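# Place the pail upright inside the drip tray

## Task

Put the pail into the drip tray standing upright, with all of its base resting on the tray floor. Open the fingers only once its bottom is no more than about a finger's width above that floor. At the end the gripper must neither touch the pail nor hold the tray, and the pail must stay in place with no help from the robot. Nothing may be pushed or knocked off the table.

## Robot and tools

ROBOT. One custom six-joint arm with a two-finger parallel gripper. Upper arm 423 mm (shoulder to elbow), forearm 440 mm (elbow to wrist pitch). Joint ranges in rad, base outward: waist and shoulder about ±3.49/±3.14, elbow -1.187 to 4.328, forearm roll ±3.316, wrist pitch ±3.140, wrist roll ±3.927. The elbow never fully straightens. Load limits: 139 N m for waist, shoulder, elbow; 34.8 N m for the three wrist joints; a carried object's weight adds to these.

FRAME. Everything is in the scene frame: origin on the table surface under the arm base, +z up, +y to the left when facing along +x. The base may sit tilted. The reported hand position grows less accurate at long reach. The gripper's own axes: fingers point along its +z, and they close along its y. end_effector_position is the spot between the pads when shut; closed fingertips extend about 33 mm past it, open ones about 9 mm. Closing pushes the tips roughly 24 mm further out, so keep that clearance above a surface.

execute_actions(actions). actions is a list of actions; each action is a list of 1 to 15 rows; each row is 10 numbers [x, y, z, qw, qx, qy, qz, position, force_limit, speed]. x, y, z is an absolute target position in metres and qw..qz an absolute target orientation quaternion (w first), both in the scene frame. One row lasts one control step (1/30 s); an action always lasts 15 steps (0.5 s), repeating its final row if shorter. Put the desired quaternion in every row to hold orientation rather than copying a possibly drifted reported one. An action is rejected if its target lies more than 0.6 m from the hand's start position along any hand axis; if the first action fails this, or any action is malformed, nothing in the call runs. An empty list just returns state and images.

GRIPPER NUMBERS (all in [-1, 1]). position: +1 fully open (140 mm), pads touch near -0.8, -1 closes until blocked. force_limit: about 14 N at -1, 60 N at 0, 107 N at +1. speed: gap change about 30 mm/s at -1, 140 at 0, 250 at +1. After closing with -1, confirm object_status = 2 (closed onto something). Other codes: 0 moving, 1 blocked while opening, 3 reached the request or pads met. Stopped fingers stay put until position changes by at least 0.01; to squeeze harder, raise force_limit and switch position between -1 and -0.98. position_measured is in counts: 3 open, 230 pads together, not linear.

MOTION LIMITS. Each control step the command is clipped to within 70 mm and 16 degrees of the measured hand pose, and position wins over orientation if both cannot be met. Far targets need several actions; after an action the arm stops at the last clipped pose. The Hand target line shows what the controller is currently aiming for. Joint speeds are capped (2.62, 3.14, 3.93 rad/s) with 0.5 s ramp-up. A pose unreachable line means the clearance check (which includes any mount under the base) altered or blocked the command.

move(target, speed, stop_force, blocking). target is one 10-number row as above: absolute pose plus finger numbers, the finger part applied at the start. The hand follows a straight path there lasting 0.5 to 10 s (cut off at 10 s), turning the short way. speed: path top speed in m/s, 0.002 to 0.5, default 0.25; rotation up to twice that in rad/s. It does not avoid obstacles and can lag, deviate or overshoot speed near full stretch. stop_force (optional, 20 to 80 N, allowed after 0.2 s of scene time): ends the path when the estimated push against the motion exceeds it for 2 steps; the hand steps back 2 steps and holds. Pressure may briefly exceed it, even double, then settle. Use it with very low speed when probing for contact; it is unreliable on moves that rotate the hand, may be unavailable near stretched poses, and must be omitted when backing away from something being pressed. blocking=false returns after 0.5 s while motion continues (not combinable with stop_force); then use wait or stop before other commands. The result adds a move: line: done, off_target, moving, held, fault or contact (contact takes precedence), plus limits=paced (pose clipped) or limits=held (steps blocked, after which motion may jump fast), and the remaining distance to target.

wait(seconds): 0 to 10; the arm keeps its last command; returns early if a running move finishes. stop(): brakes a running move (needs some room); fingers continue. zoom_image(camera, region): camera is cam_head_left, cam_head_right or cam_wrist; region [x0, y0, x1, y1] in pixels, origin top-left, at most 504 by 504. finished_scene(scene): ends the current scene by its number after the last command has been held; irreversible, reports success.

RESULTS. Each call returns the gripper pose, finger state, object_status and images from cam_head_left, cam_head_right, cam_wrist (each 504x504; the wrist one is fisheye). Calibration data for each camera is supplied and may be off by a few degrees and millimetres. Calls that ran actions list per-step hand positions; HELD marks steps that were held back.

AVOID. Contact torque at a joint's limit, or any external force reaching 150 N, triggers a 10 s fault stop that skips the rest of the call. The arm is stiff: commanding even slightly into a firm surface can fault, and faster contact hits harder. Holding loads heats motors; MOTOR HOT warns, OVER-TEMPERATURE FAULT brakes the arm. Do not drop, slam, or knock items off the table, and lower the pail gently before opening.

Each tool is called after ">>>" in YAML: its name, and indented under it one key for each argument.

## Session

>>> move:
  target: [0.45,-0.25,0.42,0,0.707,-0.707,0,1,0,0]

Scene clock: 3.20 s.
end_effector_position=(+0.4499, -0.2510, +0.4215) position_measured=3 object_status=3 end_effector_quat_wxyz=(+0.000, +0.708, -0.707, +0.002)
Joint positions: [-0.292  0.131  0.327  0.01  -1.75   0.246]
Joint velocities: [ 0.    -0.002  0.     0.    -0.    -0.   ]
Hand target: +0.450, -0.251, +0.422; +0.000, +0.708, -0.707, +0.002
Off the commanded pose: 0.002 m, 0 deg.
move: done
camera_calibration (this result's frames):
cam_wrist: T_world_to_cam=[[-0.998296, -0.053712, -0.0228127, 0.449689], [-0.058331, 0.907072, 0.416915, 0.0778787], [-0.00170058, 0.417535, -0.908659, 0.673077], [0, 0, 0, 1]] pos_world=[0.45461, -0.327521, 0.589388]

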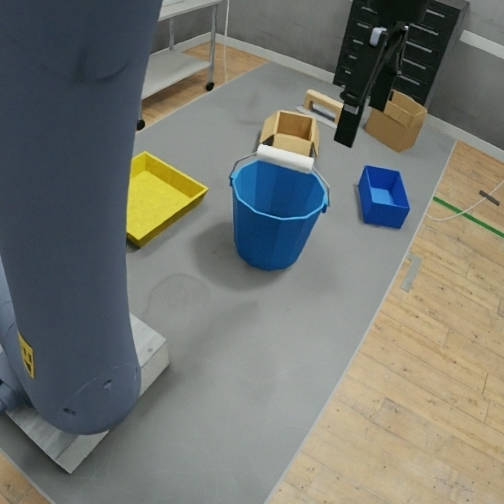

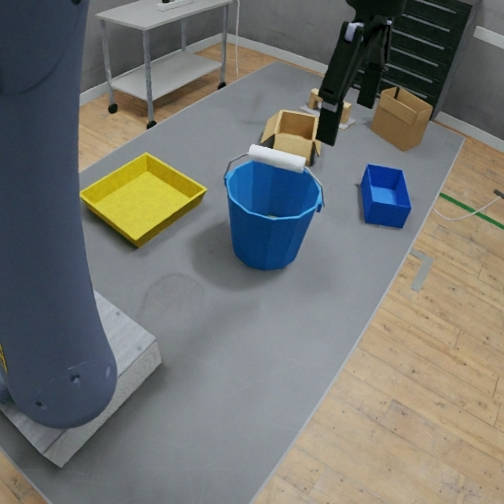

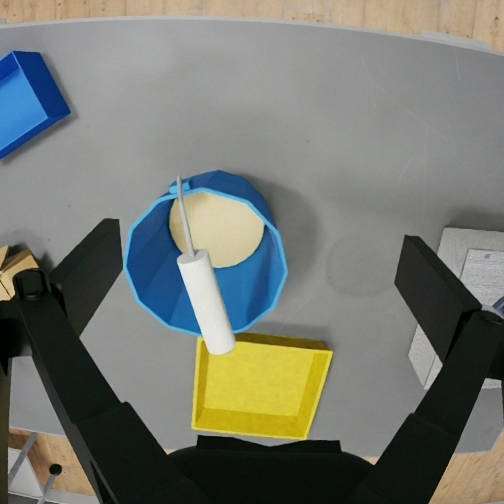

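>>> move:
  target: [0.51,-0.11,0.33,0,0.81,-0.58,0,1,0,0]
  speed: 0.15

Scene clock: 10.17 s.
end_effector_position=(+0.5095, -0.1097, +0.3300) position_measured=3 object_status=3 end_effector_quat_wxyz=(+0.000, +0.813, -0.582, +0.001)
Joint positions: [ 0.003  0.134  0.119  0.011 -1.544  0.276]
Joint velocities: [ 0.001 -0.001 -0.001 -0.002  0.002  0.   ]
Hand target: +0.509, -0.110, +0.330; +0.000, +0.813, -0.582, +0.001
Off the commanded pose: 0.001 m, 0 deg.
move: done
camera_calibration (this result's frames):
cam_wrist: T_world_to_cam=[[-0.928261, -0.37136, -0.0205818, 0.443398], [-0.345122, 0.839407, 0.419864, 0.129099], [-0.138644, 0.396847, -0.907353, 0.598074], [0, 0, 0, 1]] pos_world=[0.539063, -0.18105, 0.497586]

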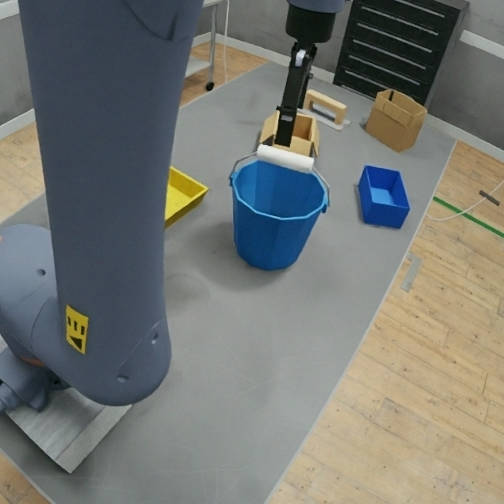

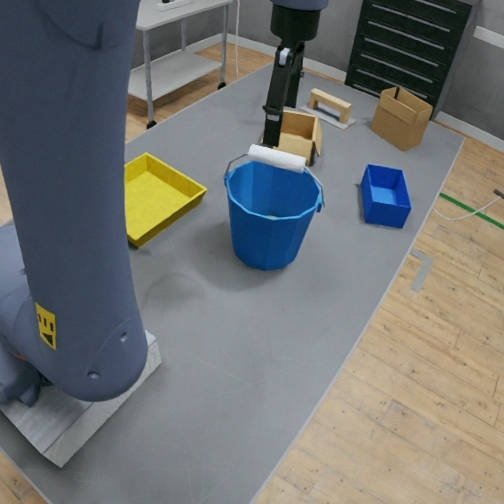

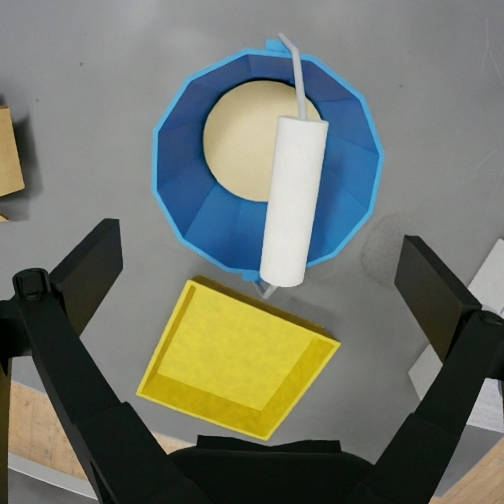

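>>> move:
  target: [0.487,-0.113,0.275,0,0.78,-0.62,0,1,0,0]
  speed: 0.1

Scene clock: 14.97 s.
end_effector_position=(+0.4867, -0.1130, +0.2750) position_measured=3 object_status=3 end_effector_quat_wxyz=(-0.000, +0.783, -0.622, -0.000)
Joint positions: [-0.003  0.094 -0.051  0.01  -1.415  0.18 ]
Joint velocities: [-0.    -0.    -0.    -0.001  0.002  0.   ]
Hand target: +0.487, -0.113, +0.275; -0.000, +0.783, -0.622, -0.000
Off the commanded pose: 0.000 m, 0 deg.
move: done
camera_calibration (this result's frames):
cam_wrist: T_world_to_cam=[[-0.960914, -0.276101, -0.0203068, 0.446507], [-0.25869, 0.869346, 0.42109, 0.108048], [-0.0986099, 0.409885, -0.906791, 0.528213], [0, 0, 0, 1]] pos_world=[0.509092, -0.187157, 0.442548]

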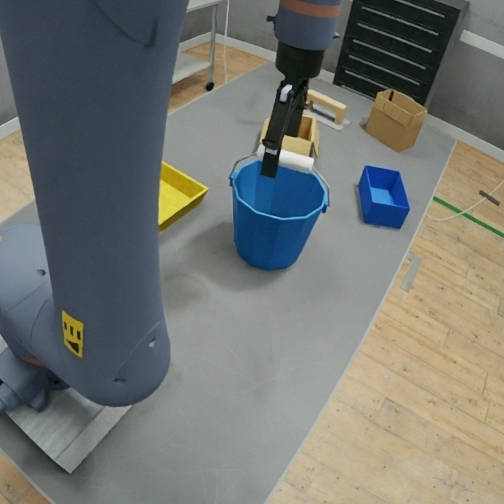

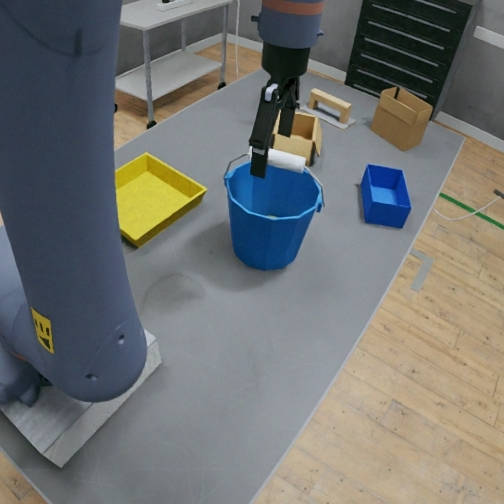

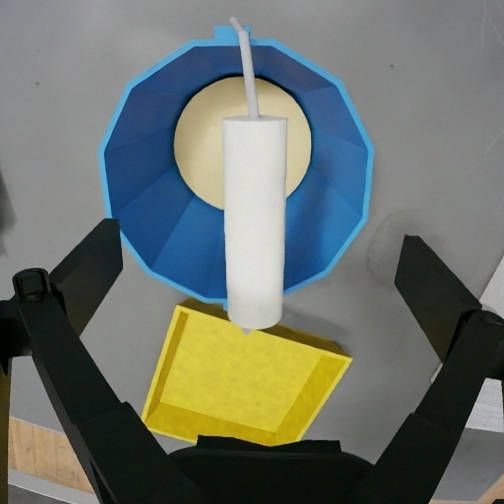

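>>> move:
  target: [0.488,-0.12,0.228,0,0.78,-0.62,0,0.2,0,0]
  speed: 0.05

Scene clock: 20.27 s.
end_effector_position=(+0.4878, -0.1200, +0.2280) position_measured=104 object_status=3 end_effector_quat_wxyz=(+0.000, +0.783, -0.622, -0.000)
Joint positions: [-0.019  0.123 -0.127  0.01  -1.309  0.195]
Joint velocities: [-0.    -0.001 -0.    -0.     0.002  0.   ]
Hand target: +0.488, -0.120, +0.228; -0.000, +0.783, -0.622, -0.000
Off the commanded pose: 0.000 m, 0 deg.
move: done
camera_calibration (this result's frames):
cam_wrist: T_world_to_cam=[[-0.960888, -0.276201, -0.0201558, 0.444581], [-0.258749, 0.869464, 0.42081, 0.134319], [-0.0987034, 0.409566, -0.906925, 0.488579], [0, 0, 0, 1]] pos_world=[0.510172, -0.194098, 0.395543]

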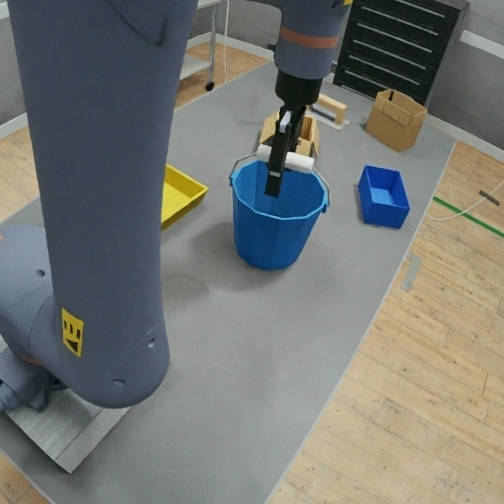

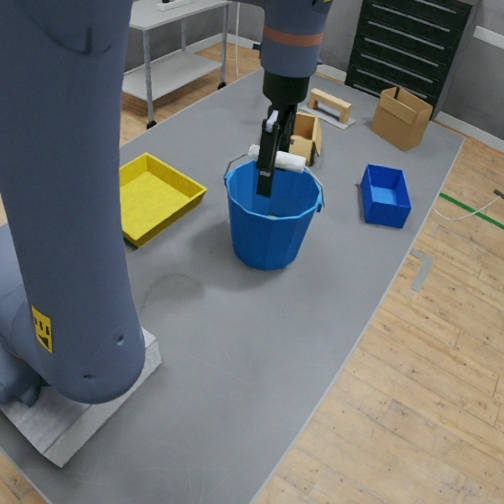

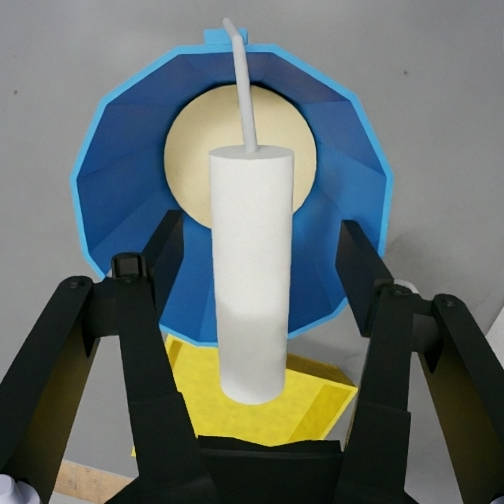

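>>> move:
  target: [0.488,-0.12,0.228,0,0.78,-0.62,0,-1,0.3,0]

>>> move:
  target: [0.488,-0.12,0.31,0,0.78,-0.62,0,-1,0.3,0]
  speed: 0.06

>>> move:
  target: [0.39,0.237,0.31,0,0.78,-0.62,0,-1,0.3,0]
  speed: 0.1

Scene clock: 27.70 s.
end_effector_position=(+0.4880, -0.1200, +0.2280) position_measured=189 object_status=2 end_effector_quat_wxyz=(-0.000, +0.783, -0.622, +0.000)
Joint positions: [-0.019  0.123 -0.127  0.01  -1.309  0.195]
Joint velocities: [-0.    -0.     0.     0.    -0.001 -0.001]
Hand target: +0.488, -0.120, +0.228; -0.000, +0.783, -0.622, +0.000
Off the commanded pose: 0.000 m, 0 deg.
move: done
camera_calibration (this result's frames):
cam_wrist: T_world_to_cam=[[-0.960983, -0.275853, -0.0203945, 0.444947], [-0.258532, 0.86953, 0.420806, 0.134269], [-0.0983473, 0.409661, -0.906921, 0.488437], [0, 0, 0, 1]] pos_world=[0.510336, -0.194104, 0.395547]

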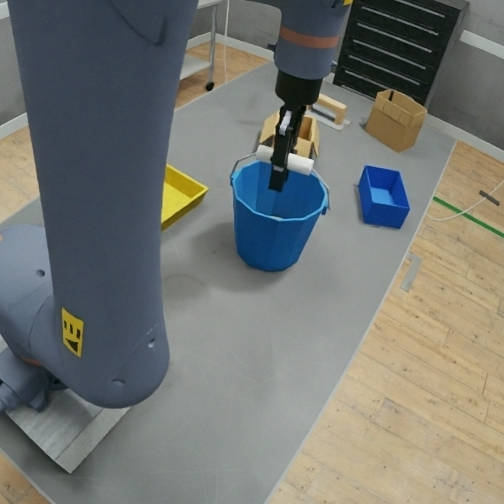

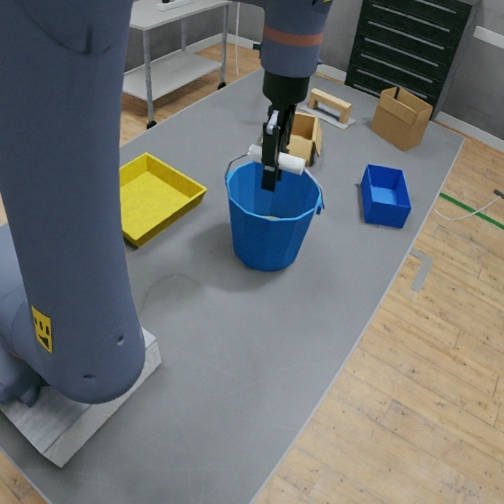

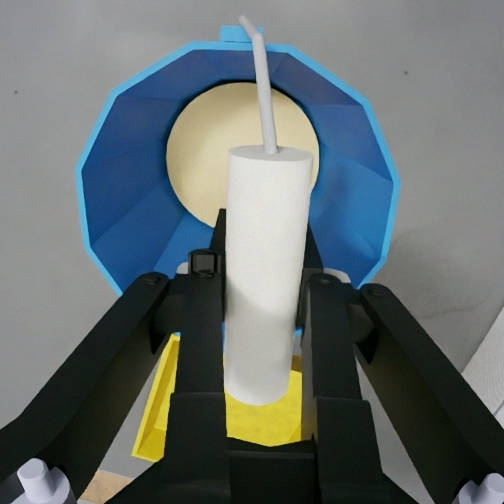

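Scene clock: 29.33 s.
end_effector_position=(+0.4883, -0.1200, +0.3100) position_measured=189 object_status=2 end_effector_quat_wxyz=(-0.000, +0.783, -0.622, +0.000)
Joint positions: [-0.017  0.091  0.027  0.01  -1.495  0.194]
Joint velocities: [ 0.     0.001  0.    -0.001  0.     0.001]
Hand target: +0.488, -0.120, +0.310; +0.000, +0.783, -0.622, +0.000
Off the commanded pose: 0.000 m, 0 deg.
move: done
camera_calibration (this result's frames):
cam_wrist: T_world_to_cam=[[-0.961112, -0.275408, -0.0203444, 0.44701], [-0.258125, 0.869726, 0.420652, 0.0997234], [-0.098157, 0.409546, -0.906994, 0.562797], [0, 0, 0, 1]] pos_world=[0.510611, -0.194113, 0.477598]

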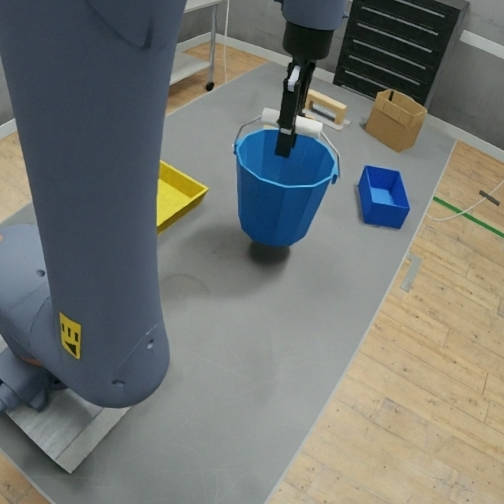

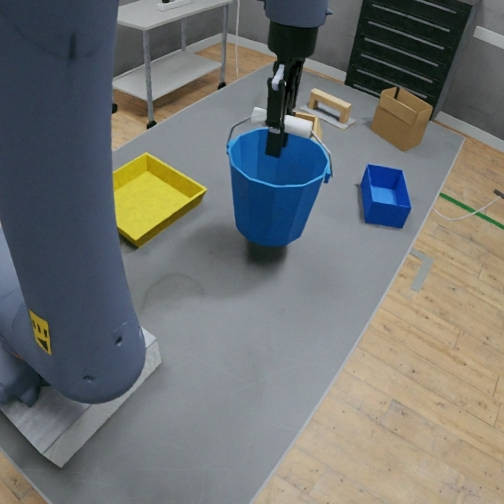

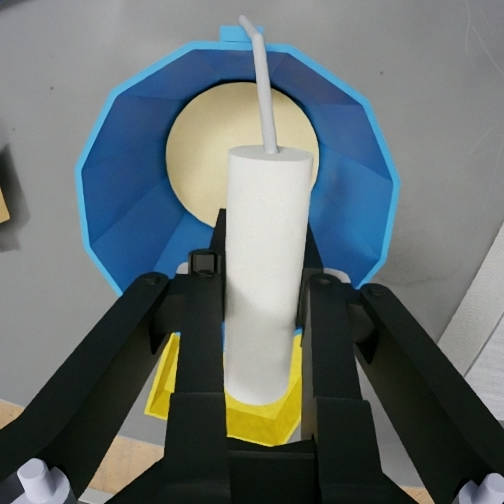

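Scene clock: 33.33 s.
end_effector_position=(+0.3896, +0.2372, +0.3102) position_measured=189 object_status=2 end_effector_quat_wxyz=(-0.001, +0.783, -0.622, +0.001)
Joint positions: [ 0.809 -0.012 -0.093  0.018 -1.488 -0.632]
Joint velocities: [ 0.001  0.     0.     0.001 -0.001  0.001]
Hand target: +0.390, +0.237, +0.310; -0.001, +0.783, -0.622, +0.001
Off the commanded pose: 0.000 m, 0 deg.
move: done
camera_calibration (this result's frames):
cam_wrist: T_world_to_cam=[[-0.960905, -0.275937, -0.0228226, 0.451332], [-0.259725, 0.869741, 0.419634, -0.235531], [-0.095943, 0.409156, -0.907406, 0.406269], [0, 0, 0, 1]] pos_world=[0.411492, 0.163163, 0.477788]

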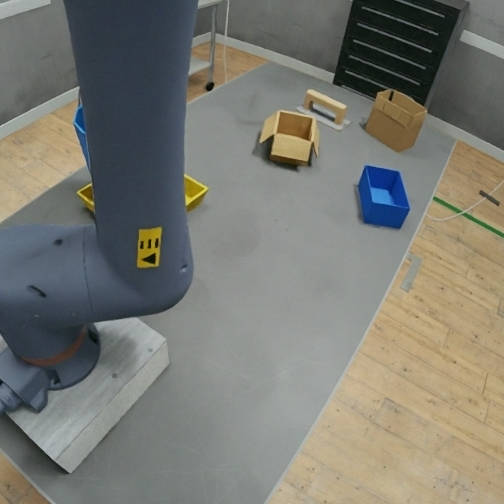

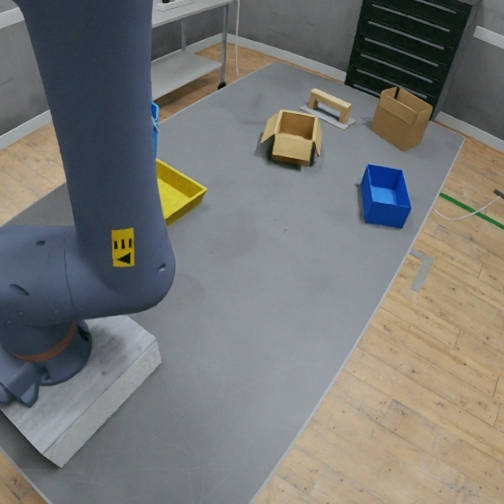

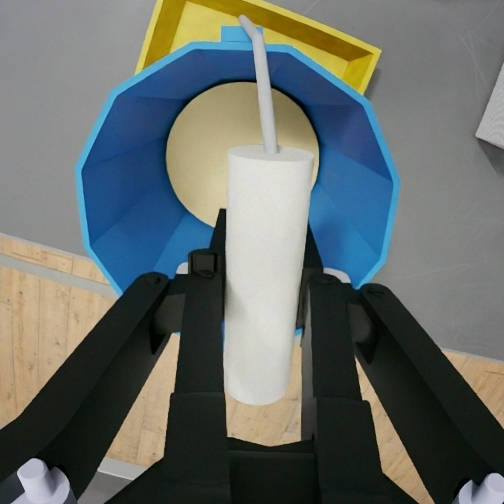

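>>> move:
  target: [0.395,0.21,0.27,0,0.78,-0.62,0,-1,0.3,0]
  speed: 0.04

Scene clock: 44.30 s.
end_effector_position=(+0.3949, +0.2099, +0.2700) position_measured=189 object_status=2 end_effector_quat_wxyz=(+0.000, +0.783, -0.622, -0.000)
Joint positions: [ 0.753 -0.021 -0.192  0.015 -1.398 -0.577]
Joint velocities: [ 0.     0.001 -0.    -0.001  0.001  0.001]
Hand target: +0.395, +0.210, +0.270; +0.000, +0.783, -0.622, -0.000
Off the commanded pose: 0.000 m, 0 deg.
move: done
camera_calibration (this result's frames):
cam_wrist: T_world_to_cam=[[-0.960905, -0.276151, -0.0200404, 0.447257], [-0.258653, 0.869478, 0.42084, -0.194265], [-0.0987908, 0.409571, -0.906914, 0.382454], [0, 0, 0, 1]] pos_world=[0.417307, 0.135778, 0.43757]

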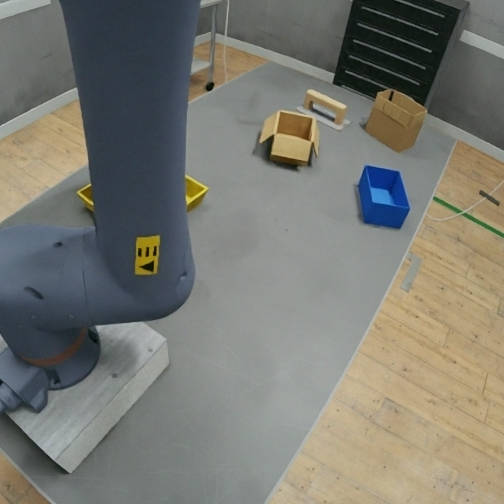

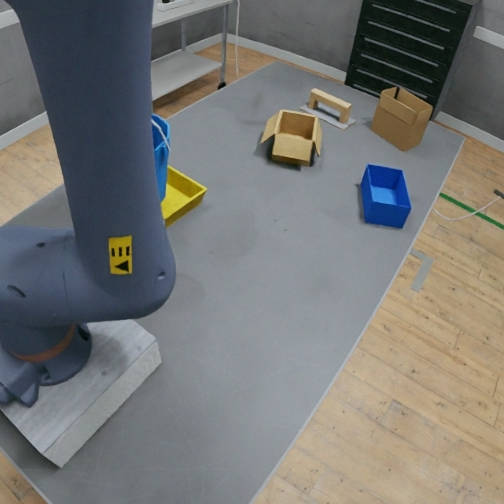

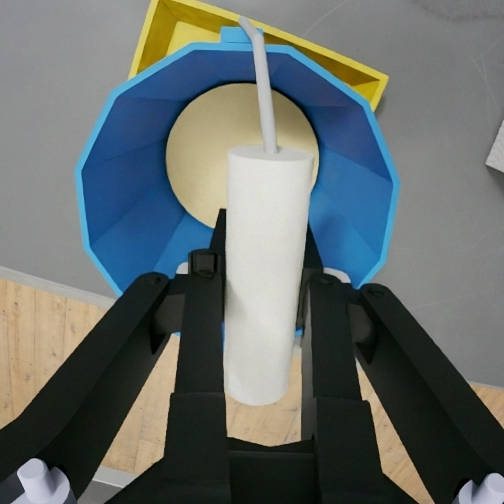

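>>> move:
  target: [0.395,0.21,0.237,0,0.78,-0.62,0,-1,0.3,0]
  speed: 0.015

>>> move:
  target: [0.395,0.21,0.237,0,0.78,-0.62,0,0.2,0,-0.5]

>>> move:
  target: [0.395,0.21,0.34,0,0.78,-0.62,0,0.2,0,0]
  speed: 0.1

>>> move:
  target: [0.45,-0.2,0.4,0,0.78,-0.62,0,0.2,0,0]

Scene clock: 53.47 s.
end_effector_position=(+0.3949, +0.2099, +0.2370) position_measured=189 object_status=2 end_effector_quat_wxyz=(+0.000, +0.783, -0.622, -0.000)
Joint positions: [ 0.752 -0.005 -0.253  0.016 -1.321 -0.577]
Joint velocities: [-0.     0.001  0.     0.001 -0.    -0.002]
Hand target: +0.395, +0.210, +0.237; -0.000, +0.783, -0.622, -0.000
Off the commanded pose: 0.000 m, 0 deg.
move: done
camera_calibration (this result's frames):
cam_wrist: T_world_to_cam=[[-0.960914, -0.276109, -0.0201824, 0.446599], [-0.258679, 0.869494, 0.420792, -0.180383], [-0.098636, 0.409566, -0.906933, 0.352429], [0, 0, 0, 1]] pos_world=[0.417244, 0.13581, 0.404547]

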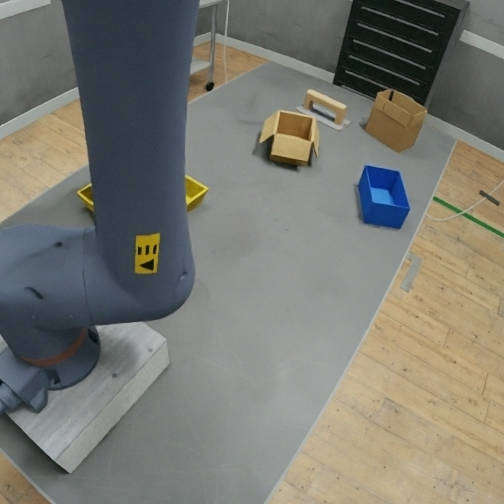

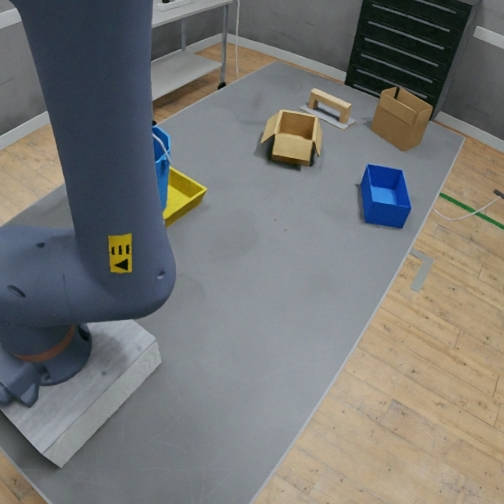

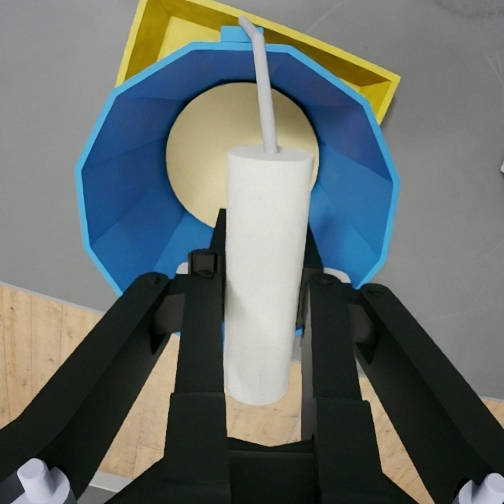

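Scene clock: 54.33 s.
end_effector_position=(+0.3950, +0.2100, +0.2370) position_measured=104 object_status=3 end_effector_quat_wxyz=(-0.000, +0.783, -0.622, +0.000)
Joint positions: [ 0.752 -0.004 -0.253  0.016 -1.321 -0.577]
Joint velocities: [-0.    -0.    -0.     0.001  0.001  0.001]
Hand target: +0.395, +0.210, +0.237; -0.000, +0.783, -0.622, -0.000
Off the commanded pose: 0.000 m, 0 deg.
move: done
camera_calibration (this result's frames):
cam_wrist: T_world_to_cam=[[-0.960975, -0.275895, -0.0202374, 0.44673], [-0.25851, 0.869555, 0.420769, -0.180503], [-0.0984905, 0.40958, -0.906942, 0.352337], [0, 0, 0, 1]] pos_world=[0.417336, 0.135898, 0.40454]

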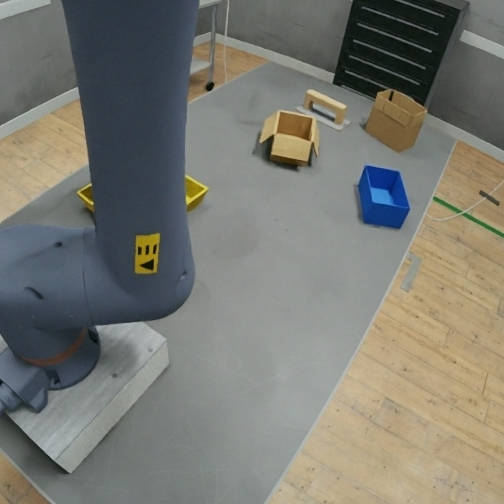

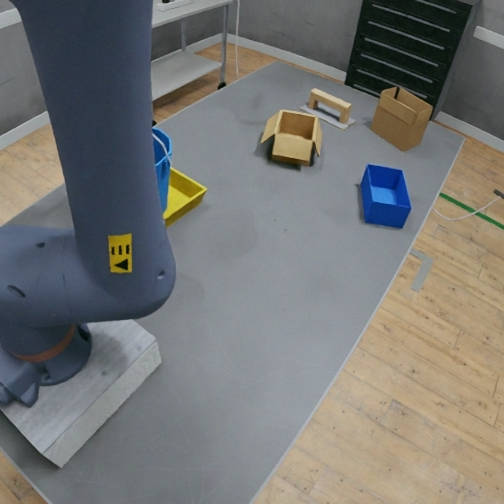

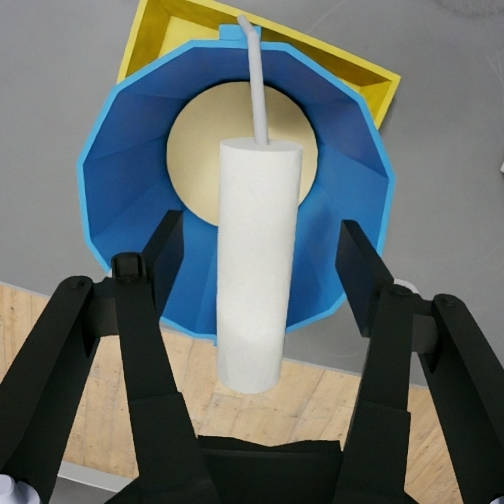

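Scene clock: 55.67 s.
end_effector_position=(+0.3953, +0.2103, +0.3401) position_measured=104 object_status=3 end_effector_quat_wxyz=(-0.000, +0.783, -0.623, +0.000)
Joint positions: [ 0.756 -0.036 -0.046  0.015 -1.558 -0.578]
Joint velocities: [-0.     0.001  0.001  0.001 -0.    -0.001]
Hand target: +0.395, +0.210, +0.340; +0.000, +0.783, -0.623, +0.000
Off the commanded pose: 0.000 m, 0 deg.
move: done
camera_calibration (this result's frames):
cam_wrist: T_world_to_cam=[[-0.961154, -0.275249, -0.020528, 0.449217], [-0.258036, 0.86966, 0.420843, -0.224299], [-0.0979842, 0.409792, -0.906901, 0.445495], [0, 0, 0, 1]] pos_world=[0.417541, 0.13615, 0.507636]

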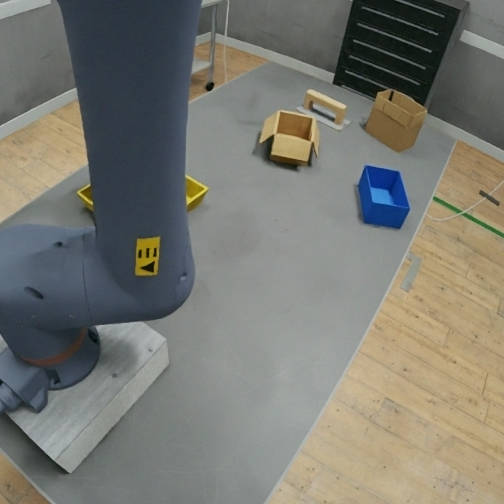

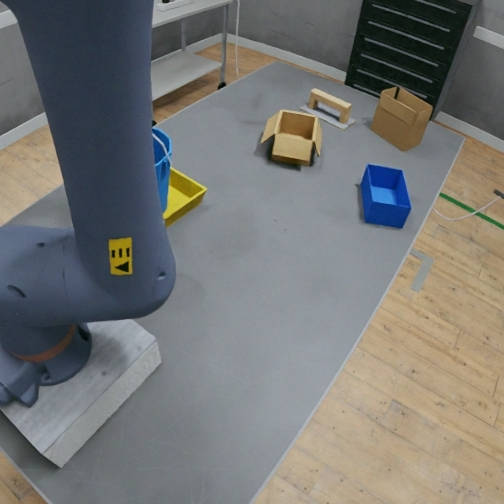

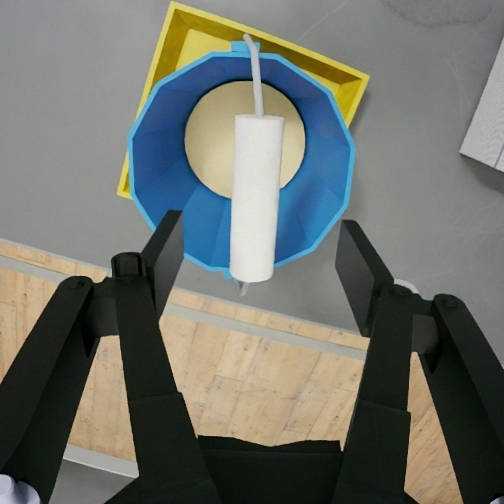

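Scene clock: 57.77 s.
end_effector_position=(+0.4507, -0.2004, +0.3999) position_measured=104 object_status=3 end_effector_quat_wxyz=(+0.001, +0.783, -0.622, -0.001)
Joint positions: [-0.19   0.075  0.215  0.007 -1.701  0.37 ]
Joint velocities: [-0.    -0.001  0.001 -0.    -0.001 -0.001]
Hand target: +0.451, -0.200, +0.400; +0.001, +0.783, -0.622, -0.001
Off the commanded pose: 0.001 m, 0 deg.
move: done
camera_calibration (this result's frames):
cam_wrist: T_world_to_cam=[[-0.961137, -0.275507, -0.0176389, 0.389441], [-0.25693, 0.869293, 0.422276, 0.120902], [-0.101007, 0.410397, -0.906296, 0.674711], [0, 0, 0, 1]] pos_world=[0.47352, -0.274705, 0.567302]

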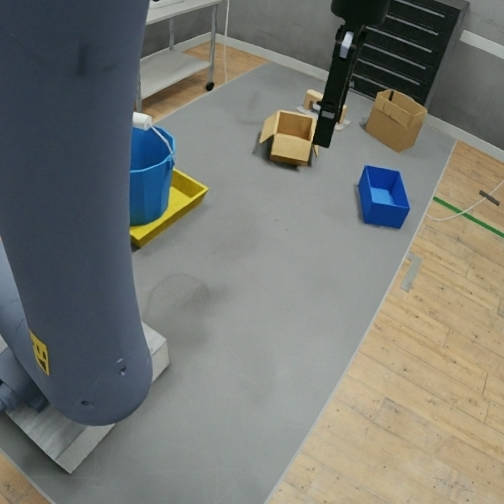

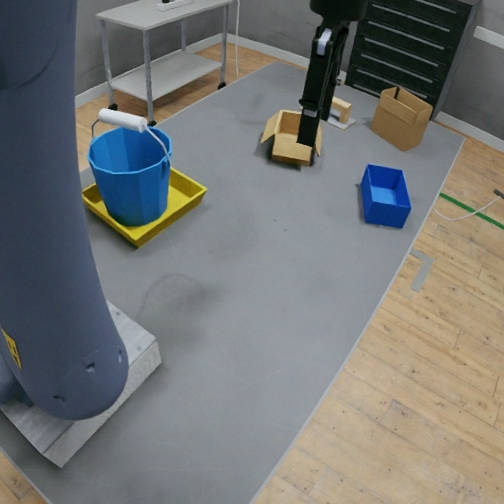

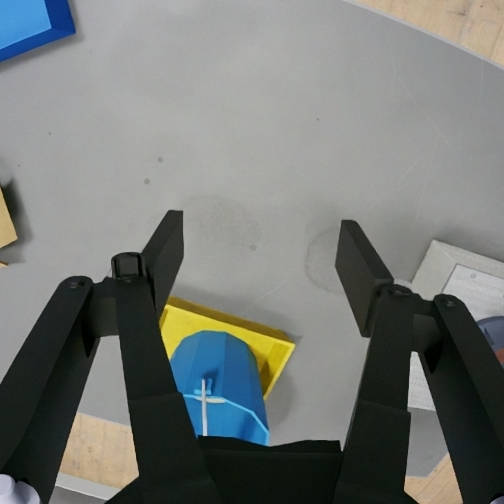

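>>> finished_scene:
  scene: 2

The scene is finished: the task was done.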